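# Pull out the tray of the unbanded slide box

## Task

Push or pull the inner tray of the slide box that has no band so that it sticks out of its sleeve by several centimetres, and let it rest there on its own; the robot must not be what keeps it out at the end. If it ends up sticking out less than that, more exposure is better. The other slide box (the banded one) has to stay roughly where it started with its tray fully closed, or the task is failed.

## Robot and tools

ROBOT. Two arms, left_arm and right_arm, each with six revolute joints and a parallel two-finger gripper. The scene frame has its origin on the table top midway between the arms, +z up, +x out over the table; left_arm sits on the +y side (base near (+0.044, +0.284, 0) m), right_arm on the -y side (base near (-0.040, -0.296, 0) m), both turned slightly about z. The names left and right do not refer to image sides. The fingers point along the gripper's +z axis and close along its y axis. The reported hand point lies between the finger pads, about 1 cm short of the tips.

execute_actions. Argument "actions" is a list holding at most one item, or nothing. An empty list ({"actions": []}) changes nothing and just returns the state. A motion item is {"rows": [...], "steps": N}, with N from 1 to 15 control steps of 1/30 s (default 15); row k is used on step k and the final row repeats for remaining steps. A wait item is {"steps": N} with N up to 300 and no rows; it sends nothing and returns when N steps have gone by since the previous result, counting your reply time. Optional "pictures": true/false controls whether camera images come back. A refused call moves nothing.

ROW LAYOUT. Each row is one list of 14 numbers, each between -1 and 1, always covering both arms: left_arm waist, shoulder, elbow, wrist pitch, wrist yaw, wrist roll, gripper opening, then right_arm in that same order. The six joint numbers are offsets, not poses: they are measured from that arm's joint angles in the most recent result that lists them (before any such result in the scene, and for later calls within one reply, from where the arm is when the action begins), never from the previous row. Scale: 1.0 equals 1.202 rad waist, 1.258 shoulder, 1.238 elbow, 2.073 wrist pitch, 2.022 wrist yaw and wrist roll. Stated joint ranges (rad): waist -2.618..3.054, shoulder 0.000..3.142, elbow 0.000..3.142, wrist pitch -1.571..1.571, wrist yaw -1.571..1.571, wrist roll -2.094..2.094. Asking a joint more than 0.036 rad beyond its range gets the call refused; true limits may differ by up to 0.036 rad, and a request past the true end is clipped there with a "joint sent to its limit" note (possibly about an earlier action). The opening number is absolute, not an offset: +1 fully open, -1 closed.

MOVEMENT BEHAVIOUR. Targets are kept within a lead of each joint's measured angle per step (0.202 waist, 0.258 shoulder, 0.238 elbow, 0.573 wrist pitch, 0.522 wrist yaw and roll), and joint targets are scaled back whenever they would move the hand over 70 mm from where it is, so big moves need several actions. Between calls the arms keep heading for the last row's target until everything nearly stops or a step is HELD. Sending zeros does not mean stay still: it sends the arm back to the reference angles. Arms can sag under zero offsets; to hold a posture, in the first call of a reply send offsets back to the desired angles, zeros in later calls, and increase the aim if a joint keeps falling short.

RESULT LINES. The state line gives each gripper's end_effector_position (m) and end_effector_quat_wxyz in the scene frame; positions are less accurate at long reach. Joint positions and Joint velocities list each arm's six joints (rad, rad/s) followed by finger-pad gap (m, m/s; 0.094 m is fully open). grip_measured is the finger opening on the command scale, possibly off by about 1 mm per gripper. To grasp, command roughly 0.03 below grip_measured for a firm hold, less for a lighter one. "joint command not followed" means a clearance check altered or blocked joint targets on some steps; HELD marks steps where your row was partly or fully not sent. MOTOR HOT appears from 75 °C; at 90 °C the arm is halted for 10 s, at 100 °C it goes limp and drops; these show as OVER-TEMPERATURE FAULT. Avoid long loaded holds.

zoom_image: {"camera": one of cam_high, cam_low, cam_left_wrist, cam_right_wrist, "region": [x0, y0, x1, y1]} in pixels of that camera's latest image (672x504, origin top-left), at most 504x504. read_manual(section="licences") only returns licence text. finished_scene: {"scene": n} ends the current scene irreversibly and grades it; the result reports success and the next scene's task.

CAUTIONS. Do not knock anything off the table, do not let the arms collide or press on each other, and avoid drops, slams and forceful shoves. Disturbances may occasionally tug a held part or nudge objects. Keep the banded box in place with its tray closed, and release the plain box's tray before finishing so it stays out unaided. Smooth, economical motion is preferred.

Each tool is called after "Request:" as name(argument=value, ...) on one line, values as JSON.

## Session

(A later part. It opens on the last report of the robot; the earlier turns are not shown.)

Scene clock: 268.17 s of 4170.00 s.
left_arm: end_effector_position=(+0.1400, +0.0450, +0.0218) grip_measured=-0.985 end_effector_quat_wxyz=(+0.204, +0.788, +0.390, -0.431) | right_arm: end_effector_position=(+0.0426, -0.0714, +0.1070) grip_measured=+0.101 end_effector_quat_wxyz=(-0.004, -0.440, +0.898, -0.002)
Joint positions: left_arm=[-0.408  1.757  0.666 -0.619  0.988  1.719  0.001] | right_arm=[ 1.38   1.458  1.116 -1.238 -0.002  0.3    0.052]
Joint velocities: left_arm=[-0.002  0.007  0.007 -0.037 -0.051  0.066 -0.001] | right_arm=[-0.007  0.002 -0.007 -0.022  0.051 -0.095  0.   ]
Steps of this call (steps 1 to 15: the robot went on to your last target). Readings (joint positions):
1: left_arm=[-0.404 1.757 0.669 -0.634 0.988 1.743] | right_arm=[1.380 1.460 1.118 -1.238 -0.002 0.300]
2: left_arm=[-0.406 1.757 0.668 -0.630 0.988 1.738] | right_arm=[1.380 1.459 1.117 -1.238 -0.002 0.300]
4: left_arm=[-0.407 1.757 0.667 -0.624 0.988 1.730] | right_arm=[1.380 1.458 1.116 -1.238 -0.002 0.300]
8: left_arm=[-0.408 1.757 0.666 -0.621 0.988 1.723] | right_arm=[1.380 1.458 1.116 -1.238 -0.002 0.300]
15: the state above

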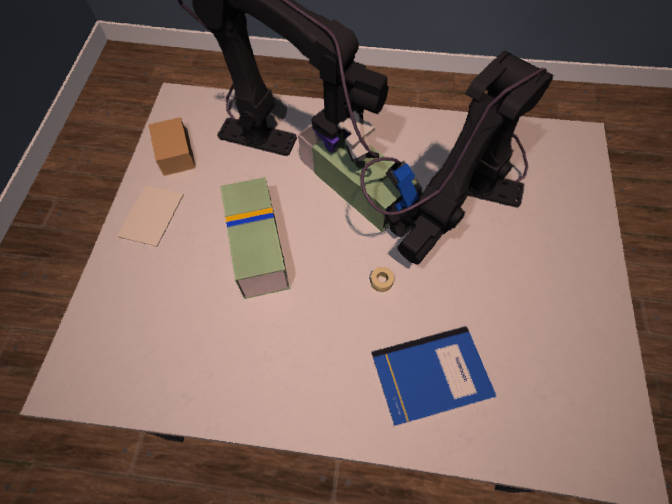

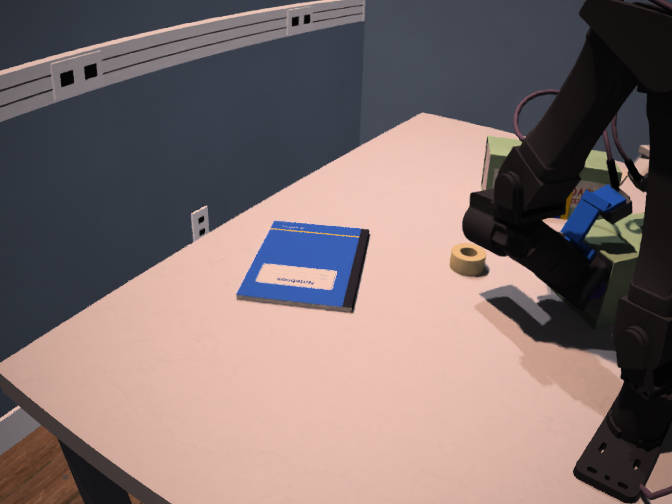

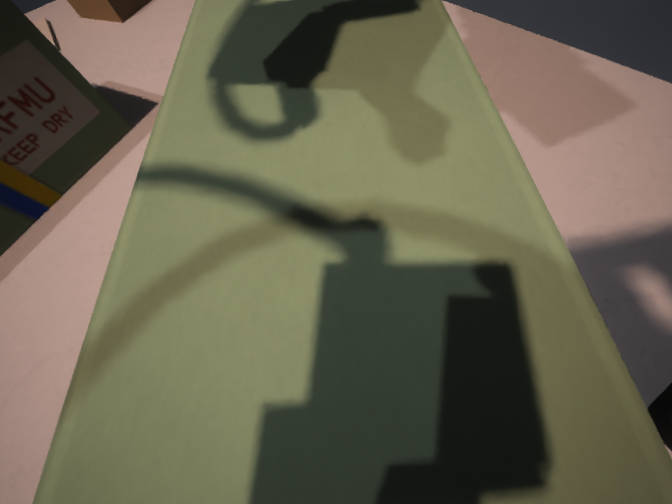

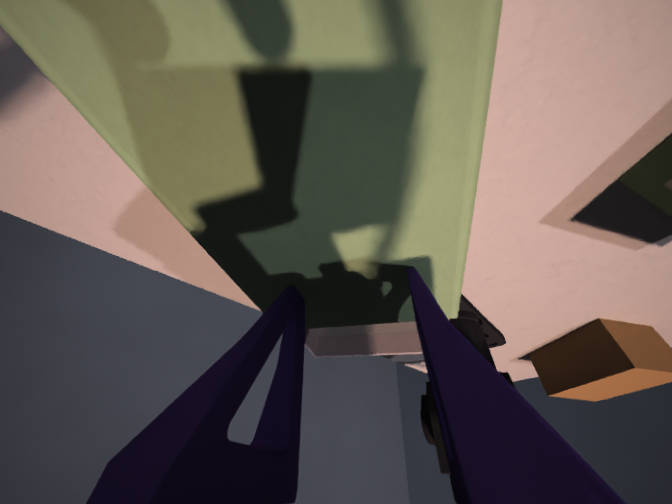

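Request:
execute_actions(actions=[{"rows":[[0,0.015,-0.006,0.012,0,0,-1,0,0,0.05,-0.03,0,0,0.1],[0,0.03,-0.012,0.025,0,0,-1,0,0,0.1,-0.06,0,-0.05,0.1],[0,0.045,-0.018,0.038,0,0,-1,0.01,-0.02,0.11,-0.07,0,-0.12,-0.2],[0,0.06,-0.024,0.05,0,0,-1,0.02,-0.045,0.09,-0.073,0,-0.2,-0.6],[0,0.064,-0.024,0.053,0,0,-1,0.035,-0.07,0.07,-0.076,0,-0.3,-1],[0,0.064,-0.024,0.053,0,0,-1,0.05,-0.1,0.045,-0.079,0,-0.4,-1],[0,0.064,-0.024,0.053,0,0,-1,0.065,-0.13,0.02,-0.082,0,-0.5,-1],[0,0.064,-0.024,0.053,0,0,-1,0.08,-0.16,-0.01,-0.085,0,-0.6,-1],[0,0.064,-0.024,0.053,0,0,-1,0.094,-0.196,-0.044,-0.088,0,-0.717,-1]],"steps":15}], pictures=false)

Request:
execute_actions(actions=[{"steps":20}])

Scene clock: 330.90 s of 4170.00 s.
left_arm: end_effector_position=(+0.1406, +0.0400, +0.0148) grip_measured=-0.985 end_effector_quat_wxyz=(+0.215, +0.777, +0.388, -0.447) | right_arm: end_effector_position=(+0.0048, -0.1171, +0.1430) grip_measured=-0.986 end_effector_quat_wxyz=(-0.010, +0.887, -0.461, -0.003)
Joint positions: left_arm=[-0.406  1.814  0.657 -0.553  1.033  1.718  0.001] | right_arm=[ 1.486  1.215  1.076 -1.411 -0.002 -0.865  0.001]
Joint velocities: left_arm=[-0.022 -0.002 -0.007 -0.022 -0.037  0.007  0.   ] | right_arm=[-0.007 -0.007 -0.056 -0.037  0.037 -1.853 -0.001]
Steps of this call (steps 1 to 15: the robot went on to your last target; steps 16 to 90: nothing new was sent; then 59.23 s passed at rest; steps 91 to 105: all 15 steps of this action). Readings (joint positions):
91: left_arm=[-0.408 1.758 0.666 -0.618 0.985 1.718] | right_arm=[1.380 1.459 1.125 -1.248 -0.002 0.300]
92: left_arm=[-0.408 1.763 0.666 -0.611 0.985 1.718] | right_arm=[1.380 1.463 1.145 -1.271 -0.002 0.285]
94: left_arm=[-0.408 1.788 0.664 -0.586 0.988 1.718] | right_arm=[1.382 1.456 1.193 -1.306 -0.002 0.183]
98: left_arm=[-0.406 1.813 0.661 -0.564 1.027 1.718] | right_arm=[1.437 1.341 1.168 -1.330 -0.001 -0.206]
105: the state above

Scene clock: 331.57 s of 4170.00 s.
left_arm: end_effector_position=(+0.1406, +0.0399, +0.0149) grip_measured=-0.985 end_effector_quat_wxyz=(+0.216, +0.777, +0.388, -0.447) | right_arm: end_effector_position=(+0.0046, -0.1176, +0.1427) grip_measured=-0.986 end_effector_quat_wxyz=(-0.009, +0.942, -0.336, -0.002)
Joint positions: left_arm=[-0.406  1.814  0.657 -0.552  1.034  1.718  0.001] | right_arm=[ 1.486  1.215  1.075 -1.412 -0.002 -1.139  0.001]
Joint velocities: left_arm=[ 0.007  0.012 -0.027  0.007  0.022 -0.007  0.   ] | right_arm=[-0.012 -0.007  0.007 -0.007  0.066  0.022 -0.002]
Steps of this call (steps 1 to 20: the robot went on to your last target). Readings (joint positions):
1: left_arm=[-0.406 1.814 0.657 -0.553 1.033 1.718] | right_arm=[1.486 1.215 1.075 -1.412 -0.002 -0.921]
2: left_arm=[-0.406 1.814 0.657 -0.553 1.033 1.718] | right_arm=[1.486 1.215 1.075 -1.412 -0.002 -0.966]
4: left_arm=[-0.406 1.814 0.657 -0.553 1.033 1.718] | right_arm=[1.486 1.215 1.075 -1.412 -0.002 -1.030]
8: left_arm=[-0.406 1.814 0.657 -0.552 1.034 1.718] | right_arm=[1.486 1.215 1.075 -1.412 -0.002 -1.096]
20: the state above

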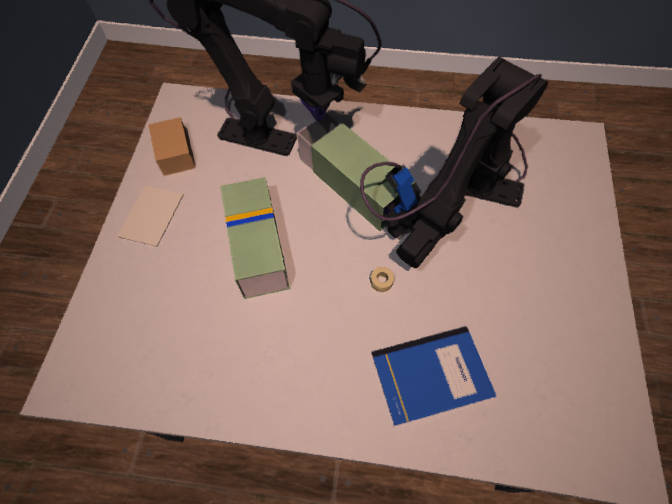

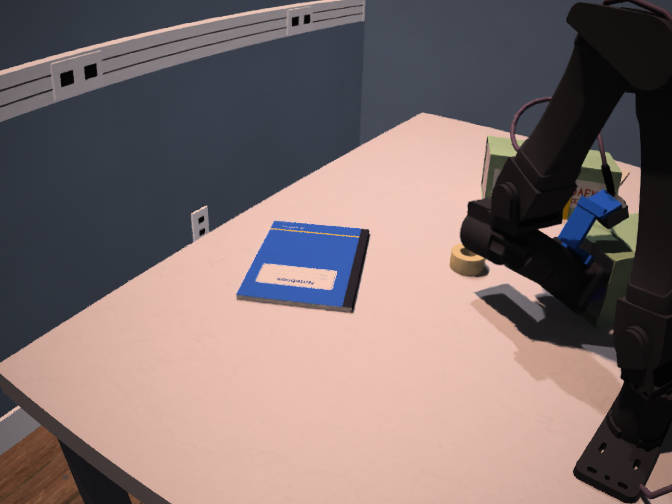

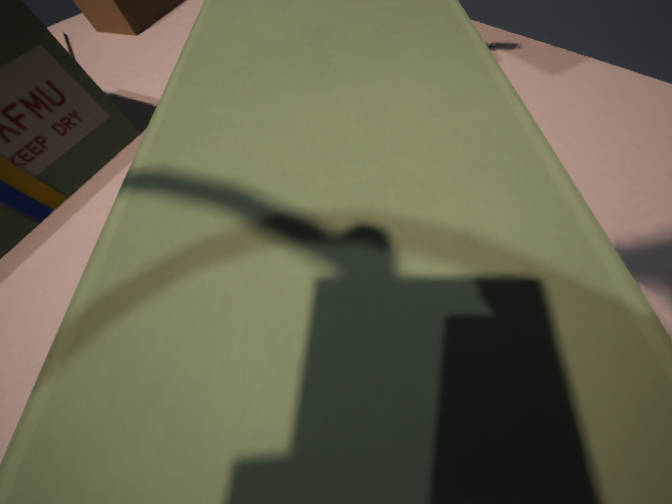

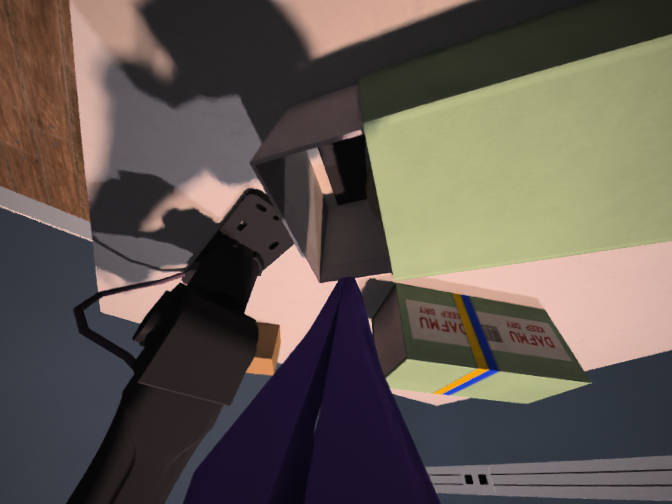

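Request:
execute_actions(actions=[{"rows":[[0,0.02,0,0,0,0,-1,0,0,-0.03,0.017,0,0,-1],[0,0.02,0,0,0,0,-1,0,0,-0.06,0.034,0,0,-1],[0,0.02,0,0,0,0,-1,0,0,-0.09,0.05,0,0,-1],[0,0.02,0,0,0,0,-1,0,0,-0.12,0.067,0,0,-1],[0,0.02,0,0,0,0,-1,0,0.002,-0.15,0.084,0,0,-1],[0,0.02,0,0,0,0,-1,0,0.004,-0.18,0.1,0,0,-1],[0,0.02,0,0,0,0,-1,0,0.004,-0.205,0.116,0,0,-1]],"steps":14}])

Scene clock: 342.07 s of 4170.00 s.
left_arm: end_effector_position=(+0.1397, +0.0395, +0.0150) grip_measured=-0.985 end_effector_quat_wxyz=(+0.215, +0.773, +0.388, -0.452) | right_arm: end_effector_position=(+0.0012, -0.1309, +0.0791) grip_measured=-0.986 end_effector_quat_wxyz=(+0.017, +0.942, -0.335, +0.000)
Joint positions: left_arm=[-0.406  1.82   0.657 -0.553  1.043  1.718  0.001] | right_arm=[ 1.486  1.218  0.823 -1.209 -0.002 -1.142  0.001]
Joint velocities: left_arm=[-0.007 -0.012 -0.022  0.051 -0.037 -0.037 -0.001] | right_arm=[-0.002 -0.002 -0.007  0.183  0.007  0.066  0.   ]
Steps of this call (steps 1 to 15: the robot went on to your last target; steps 16 to 90: nothing new was sent; then 7.03 s passed at rest; steps 91 to 104: all 14 steps of this action). Readings (joint positions):
91: left_arm=[-0.406 1.814 0.657 -0.553 1.035 1.718] | right_arm=[1.486 1.215 1.071 -1.407 -0.002 -1.142]
92: left_arm=[-0.406 1.816 0.657 -0.553 1.037 1.718] | right_arm=[1.486 1.215 1.059 -1.395 -0.002 -1.142]
94: left_arm=[-0.406 1.819 0.657 -0.553 1.042 1.718] | right_arm=[1.486 1.215 1.006 -1.354 -0.002 -1.142]
98: left_arm=[-0.406 1.820 0.657 -0.553 1.043 1.718] | right_arm=[1.486 1.216 0.858 -1.262 -0.002 -1.142]
104: the state above

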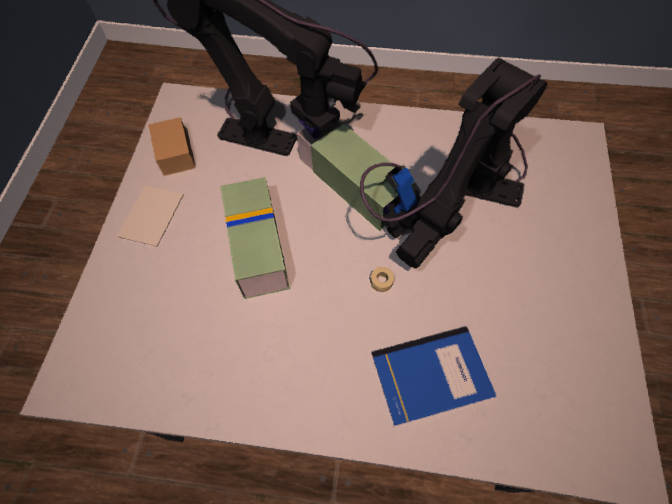

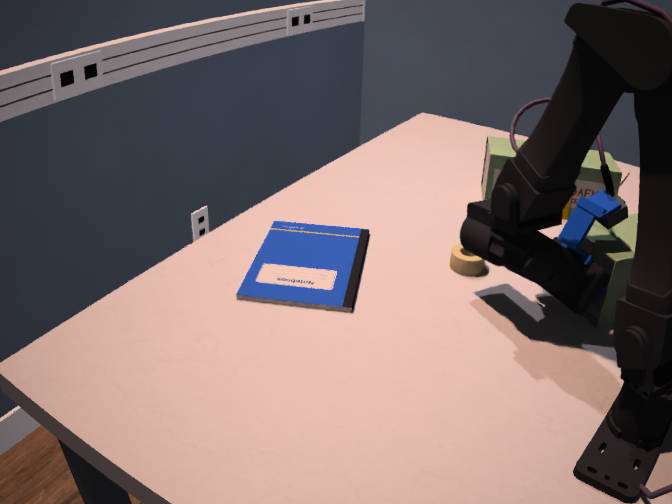

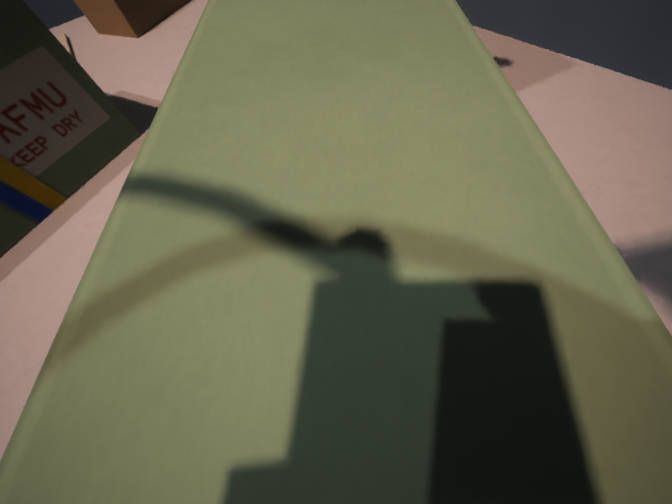

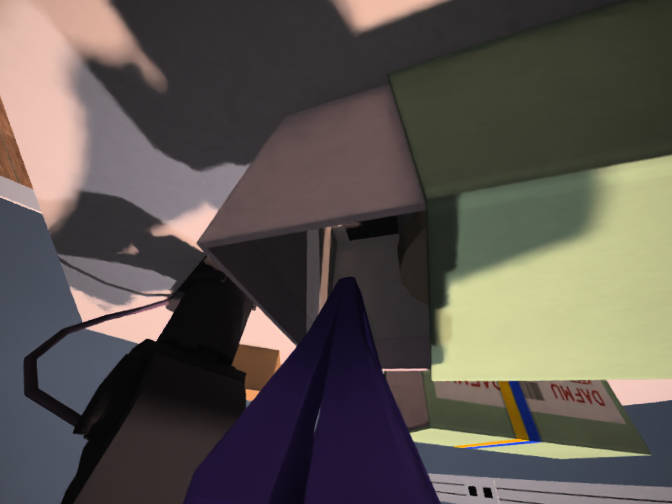

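Request:
execute_actions(actions=[{"rows":[[0,0.02,0,0,0,0,-1,0.007,-0.01,-0.005,0.016,0,0.004,-1],[0,0.02,0,0,0,0,-1,0.014,-0.021,-0.011,0.013,0,0.008,-1],[0,0.02,0,0,0,0,-1,0.022,-0.031,-0.016,0.011,0,0.013,-1],[0,0.02,0,0,0,0,-1,0.029,-0.041,-0.022,0.008,0,0.017,-1],[0,0.02,0,0,0,0,-1,0.036,-0.052,-0.027,0.006,0,0.021,-1],[0,0.02,0,0,0,0,-1,0.043,-0.062,-0.033,0.003,0,0.026,-1],[0,0.02,0,0,0,0,-1,0.05,-0.072,-0.038,0,0,0.03,-1],[0,0.02,0,0,0,0,-1,0.058,-0.083,-0.044,-0.002,0,0.034,-1],[0,0.02,0,0,0,0,-1,0.065,-0.093,-0.049,-0.005,0,0.038,-1],[0,0.02,0,0,0,0,-1,0.072,-0.103,-0.055,-0.007,0,0.043,-1],[0,0.02,0,0,0,0,-1,0.079,-0.114,-0.06,-0.01,0,0.047,-1],[0,0.02,0,0,0,0,-1,0.086,-0.124,-0.066,-0.012,0,0.051,-1],[0,0.02,0,0,0,0,-1,0.094,-0.134,-0.071,-0.015,0,0.055,-1],[0,0.02,0,0,0,0,-1,0.101,-0.145,-0.077,-0.017,0,0.06,-1],[0,0.02,0,0,0,0,-1,0.108,-0.155,-0.082,-0.02,0,0.064,-1]],"steps":15}], pictures=false)

Request:
execute_actions(actions=[{"steps":12}])

Scene clock: 350.80 s of 4170.00 s.
left_arm: end_effector_position=(+0.1385, +0.0390, +0.0151) grip_measured=-0.985 end_effector_quat_wxyz=(+0.215, +0.769, +0.389, -0.459) | right_arm: end_effector_position=(-0.0163, -0.1400, +0.0829) grip_measured=-0.986 end_effector_quat_wxyz=(-0.028, +0.945, -0.327, -0.001)
Joint positions: left_arm=[-0.406  1.83   0.657 -0.553  1.055  1.718  0.001] | right_arm=[ 1.59   1.065  0.751 -1.201  0.008 -1.053  0.001]
Joint velocities: left_arm=[ 0.007  0.037 -0.007 -0.037  0.081  0.037 -0.001] | right_arm=[ 0.232 -0.383 -0.134  0.022 -0.037  0.315 -0.001]
Steps of this call (steps 1 to 30: the robot went on to your last target; steps 31 to 90: nothing new was sent; then 5.23 s passed at rest; steps 91 to 105: all 15 steps of this action). Readings (joint positions):
91: left_arm=[-0.406 1.821 0.657 -0.553 1.044 1.718] | right_arm=[1.486 1.218 0.823 -1.181 -0.002 -1.142]
92: left_arm=[-0.406 1.822 0.657 -0.553 1.046 1.718] | right_arm=[1.487 1.218 0.823 -1.181 -0.002 -1.140]
94: left_arm=[-0.406 1.826 0.657 -0.553 1.050 1.718] | right_arm=[1.498 1.209 0.819 -1.180 -0.001 -1.133]
98: left_arm=[-0.406 1.828 0.657 -0.553 1.053 1.718] | right_arm=[1.532 1.157 0.794 -1.186 -0.001 -1.109]
105: the state above

Scene clock: 351.20 s of 4170.00 s.
left_arm: end_effector_position=(+0.1382, +0.0388, +0.0151) grip_measured=-0.985 end_effector_quat_wxyz=(+0.215, +0.768, +0.390, -0.460) | right_arm: end_effector_position=(-0.0177, -0.1411, +0.0840) grip_measured=-0.986 end_effector_quat_wxyz=(-0.036, +0.941, -0.336, -0.001)
Joint positions: left_arm=[-0.406  1.832  0.657 -0.553  1.058  1.718  0.001] | right_arm=[ 1.603  1.041  0.743 -1.201  0.013 -1.021  0.001]
Joint velocities: left_arm=[-0.007 -0.007 -0.017 -0.022 -0.007 -0.022 -0.   ] | right_arm=[-0.012  0.007  0.017 -0.051 -0.139  0.007 -0.   ]
Steps of this call (steps 1 to 12: the robot went on to your last target). Readings (joint positions):
1: left_arm=[-0.406 1.830 0.657 -0.553 1.056 1.718] | right_arm=[1.597 1.053 0.747 -1.201 0.009 -1.046]
2: left_arm=[-0.406 1.832 0.657 -0.553 1.058 1.718] | right_arm=[1.601 1.046 0.744 -1.201 0.010 -1.040]
4: left_arm=[-0.406 1.832 0.657 -0.553 1.058 1.718] | right_arm=[1.603 1.041 0.743 -1.201 0.012 -1.032]
8: left_arm=[-0.406 1.832 0.657 -0.553 1.058 1.718] | right_arm=[1.603 1.041 0.743 -1.201 0.013 -1.024]
12: the state above

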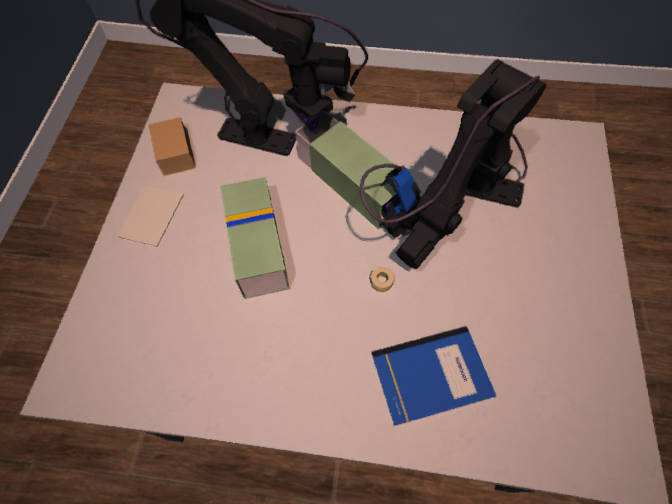

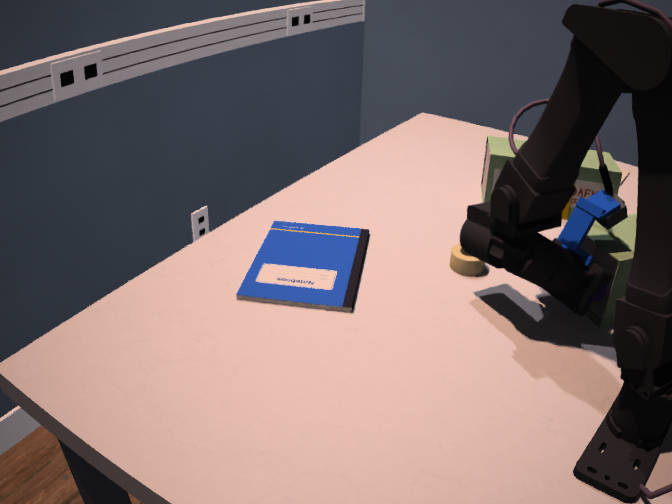

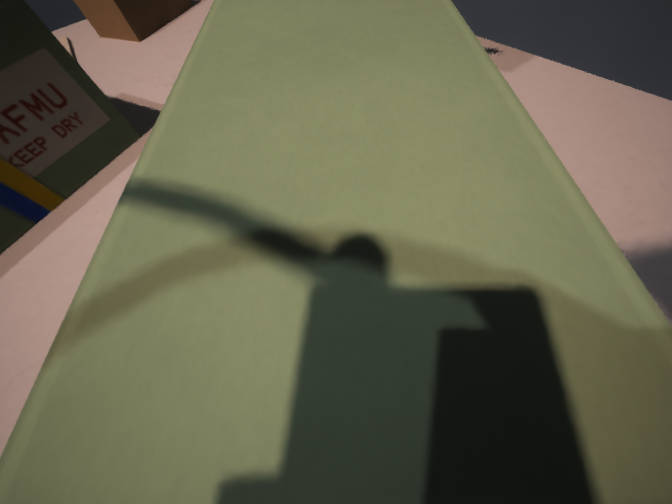

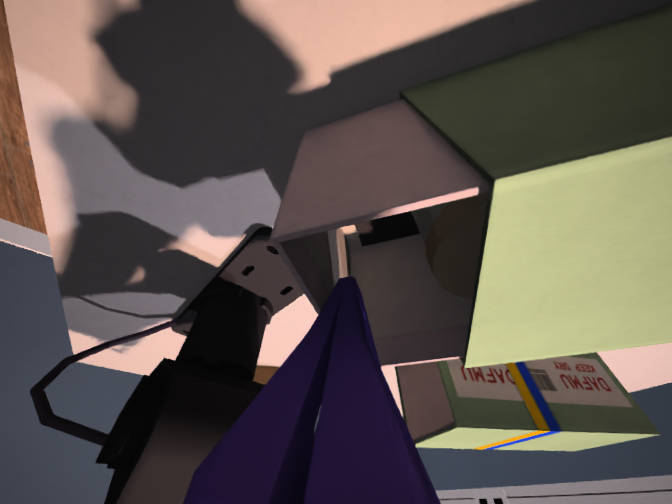

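Request:
zoom_image(camera="cam_high", region=[210, 80, 430, 240])

Region (210, 80, 430, 240) of cam_high's 672x504 image, scaled by 2.291, with more detail than that image has; it fills the top 367 rows of this view, and the rest is white.

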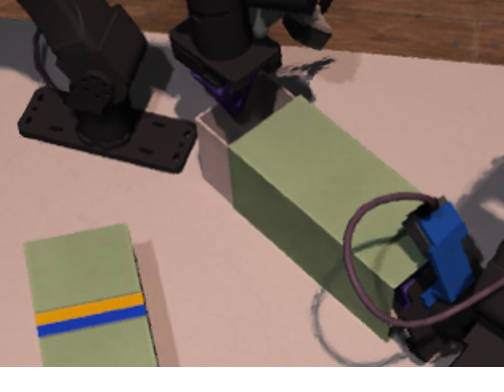

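Request:
execute_actions(actions=[{"rows":[[0,0.015,0,0,0,0,-1,0.015,-0.01,-0.015,-0.02,-0.005,0,-1],[0,0.015,0,0,0,0,-1,0.022,-0.02,-0.02,-0.025,-0.005,0.005,-1],[0,0.015,0,0,0,0,-1,0.029,-0.03,-0.025,-0.03,-0.005,0.01,-1],[0,0.015,0,0,0,0,-1,0.036,-0.04,-0.03,-0.034,-0.005,0.015,-1],[0,0.015,0,0,0,0,-1,0.043,-0.05,-0.035,-0.038,-0.005,0.02,-1],[0,0.015,0,0,0,0,-1,0.05,-0.06,-0.04,-0.042,-0.005,0.025,-1],[0,0.015,0,0,0,0,-1,0.057,-0.07,-0.045,-0.045,-0.005,0.03,-1],[0,0.015,0,0,0,0,-1,0.064,-0.08,-0.05,-0.048,-0.005,0.035,-1],[0,0.015,0,0,0,0,-1,0.075,-0.092,-0.055,-0.05,-0.005,0.04,-1]],"steps":15}])

Scene clock: 373.17 s of 4170.00 s.
left_arm: end_effector_position=(+0.1382, +0.0388, +0.0152) grip_measured=-0.985 end_effector_quat_wxyz=(+0.215, +0.768, +0.390, -0.460) | right_arm: end_effector_position=(-0.0292, -0.1571, +0.0838) grip_measured=-0.986 end_effector_quat_wxyz=(-0.045, +0.943, -0.331, -0.002)
Joint positions: left_arm=[-0.406  1.832  0.657 -0.553  1.059  1.718  0.001] | right_arm=[ 1.681  0.942  0.698 -1.238  0.021 -0.955  0.001]
Joint velocities: left_arm=[ 0.002  0.012  0.007 -0.037  0.066 -0.081 -0.   ] | right_arm=[ 0.002 -0.012 -0.017 -0.022  0.022  0.037  0.   ]
Steps of this call (steps 1 to 30: the robot went on to your last target; steps 31 to 90: nothing new was sent; then 18.47 s passed at rest; steps 91 to 105: all 15 steps of this action). Readings (joint positions):
91: left_arm=[-0.406 1.832 0.657 -0.553 1.059 1.718] | right_arm=[1.604 1.041 0.743 -1.201 0.013 -1.019]
92: left_arm=[-0.406 1.832 0.657 -0.553 1.059 1.718] | right_arm=[1.608 1.041 0.743 -1.201 0.016 -1.019]
94: left_arm=[-0.406 1.832 0.657 -0.553 1.059 1.718] | right_arm=[1.621 1.032 0.738 -1.201 0.019 -1.013]
98: left_arm=[-0.406 1.832 0.657 -0.553 1.059 1.718] | right_arm=[1.655 0.981 0.714 -1.213 0.021 -0.987]
105: the state above

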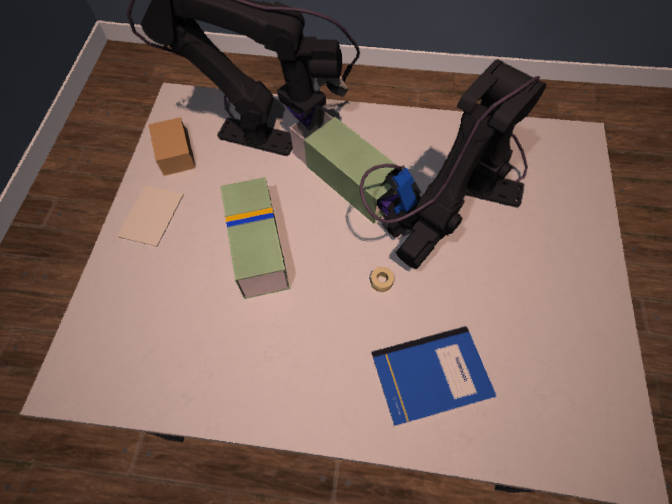

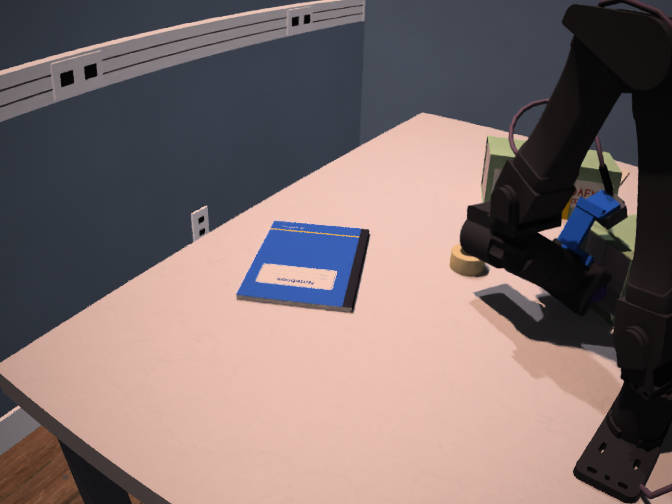

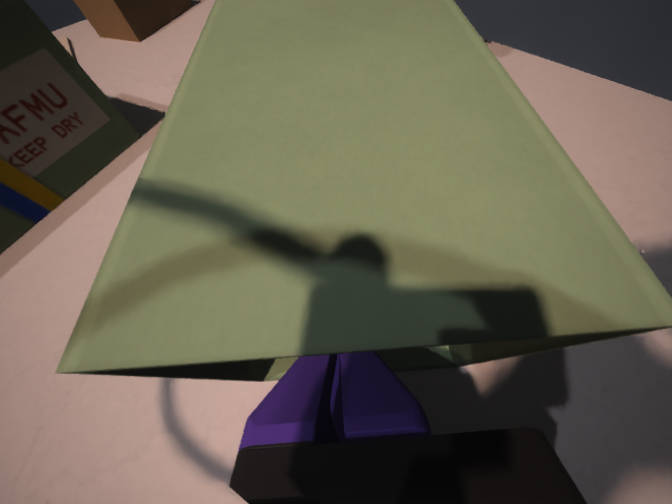

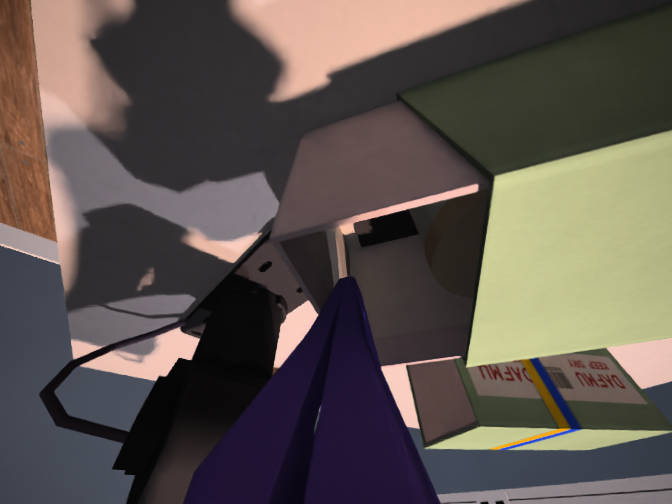

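Request:
execute_actions(actions=[])

Scene clock: 385.47 s of 4170.00 s.
left_arm: end_effector_position=(+0.1382, +0.0388, +0.0152) grip_measured=-0.985 end_effector_quat_wxyz=(+0.215, +0.768, +0.390, -0.460) | right_arm: end_effector_position=(-0.0292, -0.1571, +0.0838) grip_measured=-0.986 end_effector_quat_wxyz=(-0.045, +0.942, -0.333, -0.002)
Joint positions: left_arm=[-0.406  1.832  0.657 -0.553  1.059  1.718  0.001] | right_arm=[ 1.681  0.942  0.698 -1.238  0.021 -0.951  0.001]
Joint velocities: left_arm=[-0.017 -0.022 -0.007 -0.007 -0.007  0.022  0.   ] | right_arm=[ 0.002 -0.002 -0.012  0.051 -0.007 -0.007  0.   ]
Steps of this call (steps 1 to 15: the robot went on to your last target; steps 16 to 90: nothing new was sent; then 9.30 s passed at rest). Readings (joint positions):
1: left_arm=[-0.406 1.832 0.657 -0.553 1.059 1.718] | right_arm=[1.681 0.942 0.698 -1.238 0.021 -0.953]
2: left_arm=[-0.406 1.832 0.657 -0.553 1.059 1.718] | right_arm=[1.681 0.942 0.698 -1.238 0.021 -0.952]
4: left_arm=[-0.406 1.832 0.657 -0.553 1.059 1.718] | right_arm=[1.681 0.942 0.698 -1.238 0.021 -0.951]
8: left_arm=[-0.406 1.832 0.657 -0.553 1.059 1.718] | right_arm=[1.681 0.942 0.698 -1.238 0.021 -0.951]
90: the state above
All arms were judged still, so your last target was given up. Only a new action makes them travel on or press farther. Fingers that are still opening or closing keep moving.

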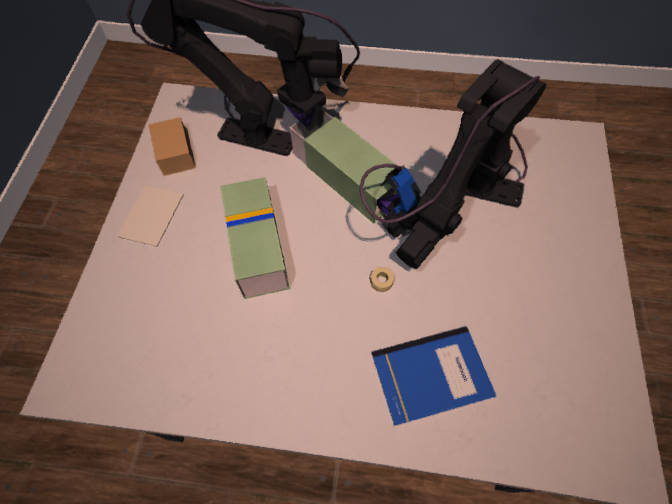

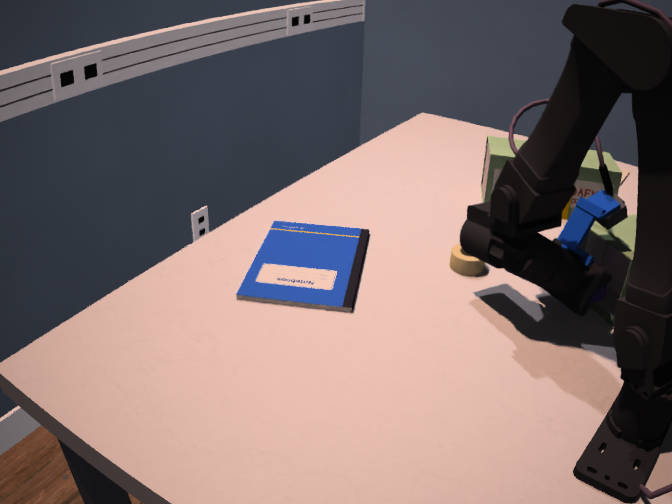

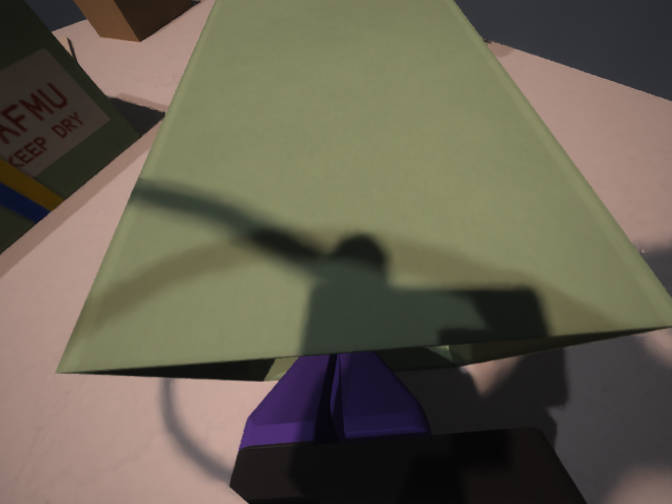

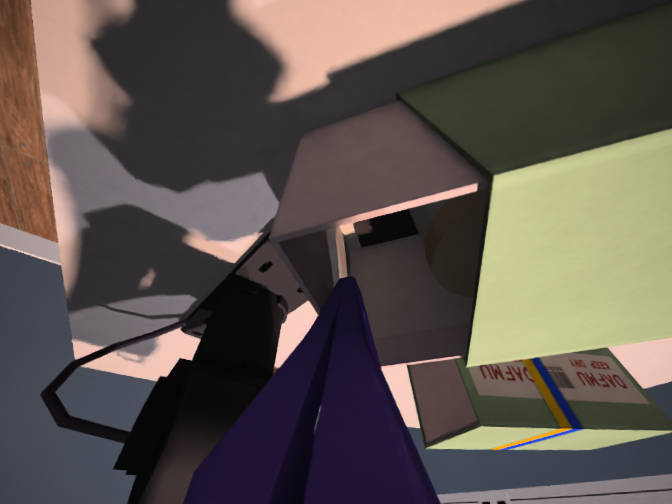

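Request:
zoom_image(camera="cam_high", region=[200, 80, 440, 260])

Region (200, 80, 440, 260) of cam_high's 672x504 image, scaled by 2.100, with more detail than that image has; it fills the top 378 rows of this view, and the rest is white.

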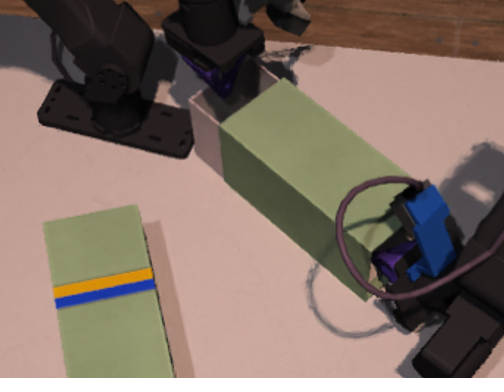

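Request:
execute_actions(actions=[{"rows":[[0,0,0,0,0,0,-1,-0.018,0.025,0.014,0.007,0,-0.01,-1],[0,0,0,0,0,0,-1,-0.035,0.05,0.027,0.014,0,-0.021,-1],[0,0,0,0,0,0,-1,-0.053,0.076,0.041,0.022,0,-0.031,-1],[0,0,0,0,0,0,-1,-0.07,0.101,0.055,0.029,0,-0.042,-1],[0,0,0,0,0,0,-1,-0.088,0.126,0.068,0.036,0,-0.052,-1],[0,0,0,0,0,0,-1,-0.105,0.152,0.082,0.043,0,-0.062,-1],[0,0,0,0,0,0,-1,-0.117,0.169,0.091,0.048,0,-0.069,-1],[0,0,0,0,0,0,-1,-0.126,0.182,0.099,0.052,0,-0.075,-1],[0,0,0,0,0,0,-1,-0.135,0.195,0.105,0.055,0,-0.08,-1],[0,0,0,0,0,0,-1,-0.143,0.207,0.112,0.059,0,-0.085,-1],[0,0,0,0,0,0,-1,-0.152,0.22,0.119,0.063,0,-0.09,-1],[0,0,0,0,0,0,-1,-0.161,0.233,0.126,0.066,0,-0.096,-1],[0,0,0,0,0,0,-1,-0.17,0.245,0.133,0.07,0,-0.101,-1],[0,0,0,0,0,0,-1,-0.175,0.253,0.137,0.072,0,-0.104,-1]],"steps":15}])

Scene clock: 428.80 s of 4170.00 s.
left_arm: end_effector_position=(+0.1382, +0.0388, +0.0152) grip_measured=-0.985 end_effector_quat_wxyz=(+0.215, +0.768, +0.390, -0.460) | right_arm: end_effector_position=(+0.0064, -0.1196, +0.0786) grip_measured=-0.986 end_effector_quat_wxyz=(+0.001, +0.939, -0.343, +0.007)
Joint positions: left_arm=[-0.406  1.832  0.657 -0.553  1.059  1.718  0.001] | right_arm=[ 1.489  1.24   0.835 -1.17   0.014 -1.12   0.001]
Joint velocities: left_arm=[ 0.032  0.007  0.002 -0.051  0.022 -0.051 -0.001] | right_arm=[-0.178  0.266  0.129  0.11   0.051 -0.33   0.   ]
Steps of this call (steps 1 to 90: nothing new was sent; then 39.83 s passed at rest; steps 91 to 105: all 15 steps of this action). Readings (joint positions):
91: left_arm=[-0.406 1.832 0.657 -0.553 1.059 1.718] | right_arm=[1.679 0.945 0.698 -1.236 0.022 -0.953]
92: left_arm=[-0.406 1.832 0.657 -0.553 1.059 1.718] | right_arm=[1.670 0.955 0.701 -1.234 0.022 -0.959]
94: left_arm=[-0.406 1.832 0.657 -0.553 1.059 1.718] | right_arm=[1.638 1.003 0.719 -1.230 0.021 -0.980]
98: left_arm=[-0.406 1.832 0.657 -0.553 1.059 1.718] | right_arm=[1.561 1.129 0.779 -1.186 0.022 -1.036]
105: the state above

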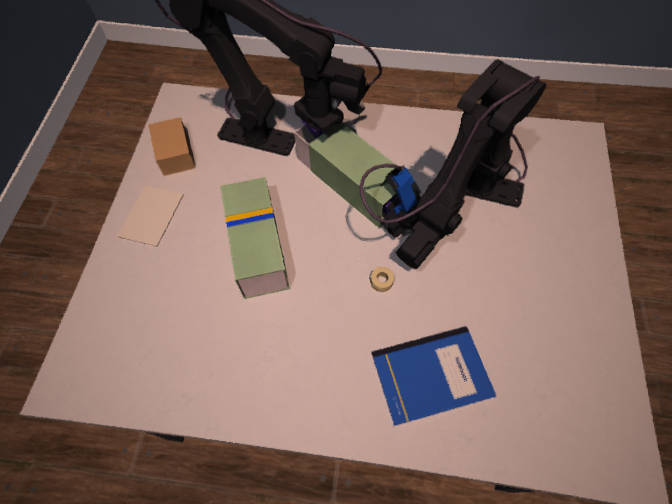

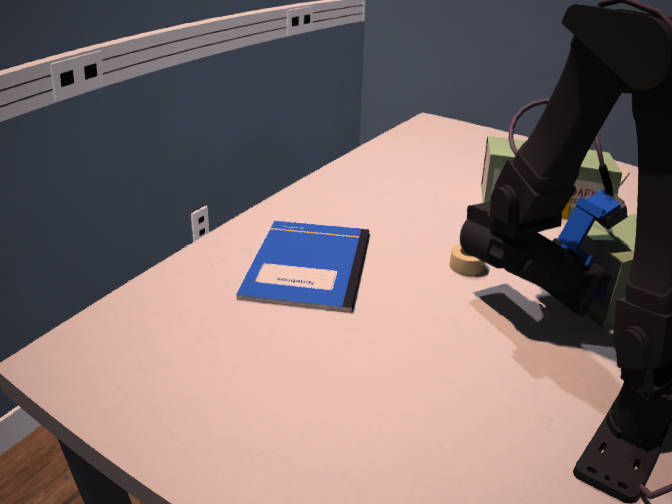

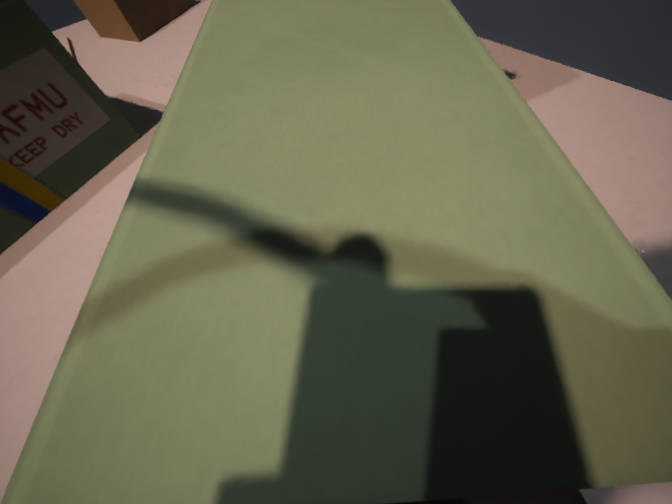

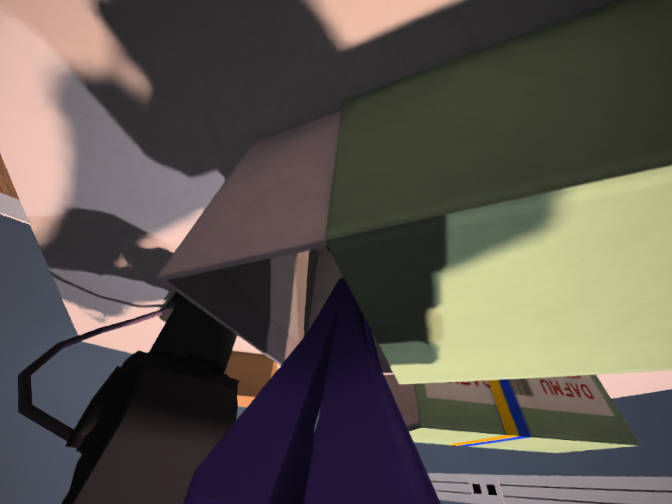

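Request:
execute_actions(actions=[])

Request:
zoom_image(camera="cam_high", region=[200, 80, 440, 260])

Scene clock: 431.10 s of 4170.00 s.
left_arm: end_effector_position=(+0.1382, +0.0388, +0.0152) grip_measured=-0.985 end_effector_quat_wxyz=(+0.215, +0.768, +0.390, -0.460) | right_arm: end_effector_position=(+0.0088, -0.1157, +0.0779) grip_measured=-0.986 end_effector_quat_wxyz=(-0.002, +0.944, -0.331, +0.007)
Joint positions: left_arm=[-0.406  1.832  0.657 -0.553  1.059  1.718  0.001] | right_arm=[ 1.482  1.251  0.84  -1.156  0.014 -1.153  0.001]
Joint velocities: left_arm=[-0.012 -0.002  0.012 -0.022 -0.037 -0.081  0.001] | right_arm=[-0.002 -0.002 -0.007 -0.022  0.066 -0.007 -0.   ]
Steps of this call (steps 1 to 30: the robot went on to your last target; steps 31 to 69: nothing new was sent). Readings (joint positions):
1: left_arm=[-0.406 1.832 0.657 -0.553 1.059 1.718] | right_arm=[1.485 1.247 0.838 -1.164 0.014 -1.127]
2: left_arm=[-0.406 1.832 0.657 -0.553 1.059 1.718] | right_arm=[1.483 1.250 0.840 -1.160 0.014 -1.132]
4: left_arm=[-0.406 1.832 0.657 -0.553 1.059 1.718] | right_arm=[1.482 1.251 0.840 -1.156 0.014 -1.140]
8: left_arm=[-0.406 1.832 0.657 -0.553 1.059 1.718] | right_arm=[1.482 1.251 0.840 -1.156 0.014 -1.148]
69: the state above
All arms were judged still, so your last target was given up. Only a new action makes them travel on or press farther. Fingers that are still opening or closing keep moving.

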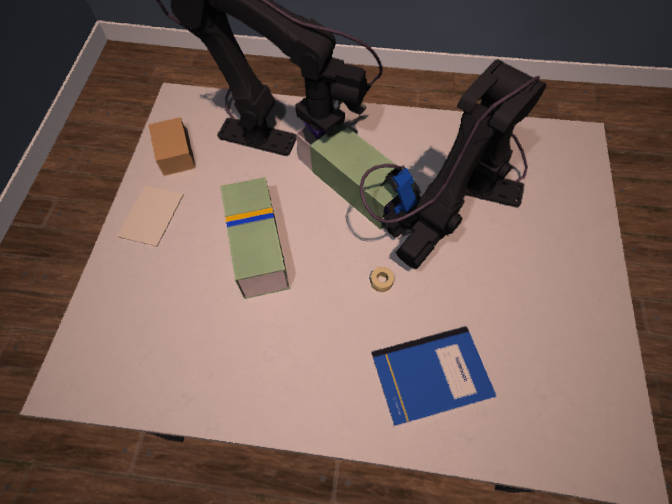

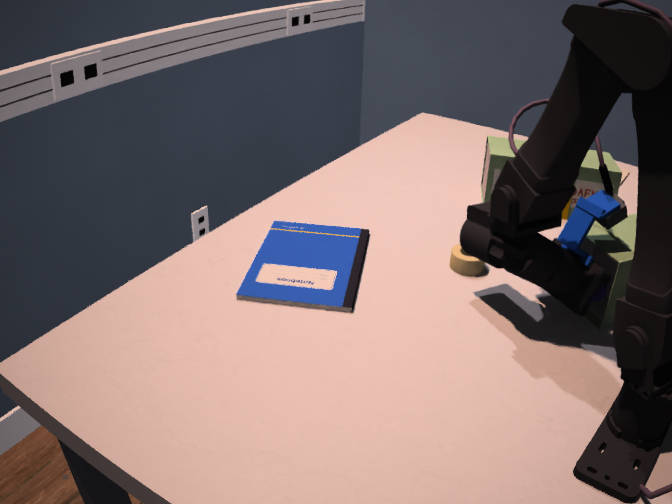

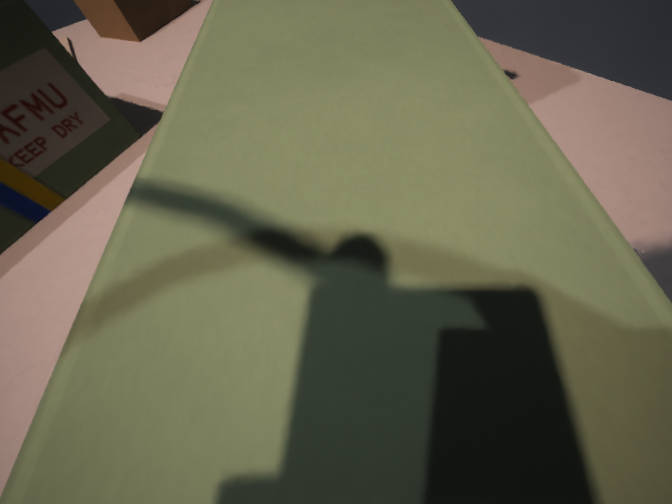

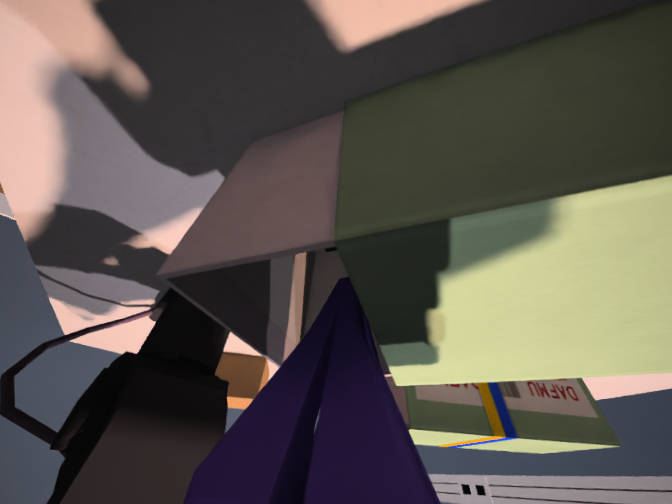

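Region (200, 80, 440, 260) of cam_high's 672x504 image, scaled by 2.100, with more detail than that image has; it fills the top 378 rows of this view, and the rest is white.

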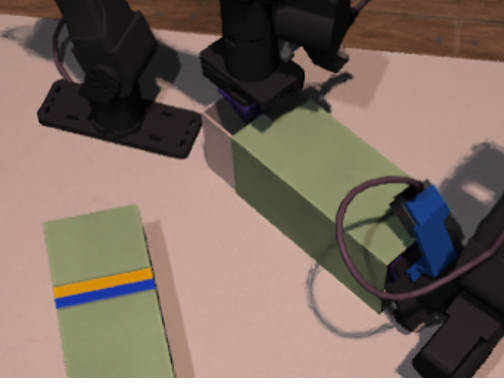

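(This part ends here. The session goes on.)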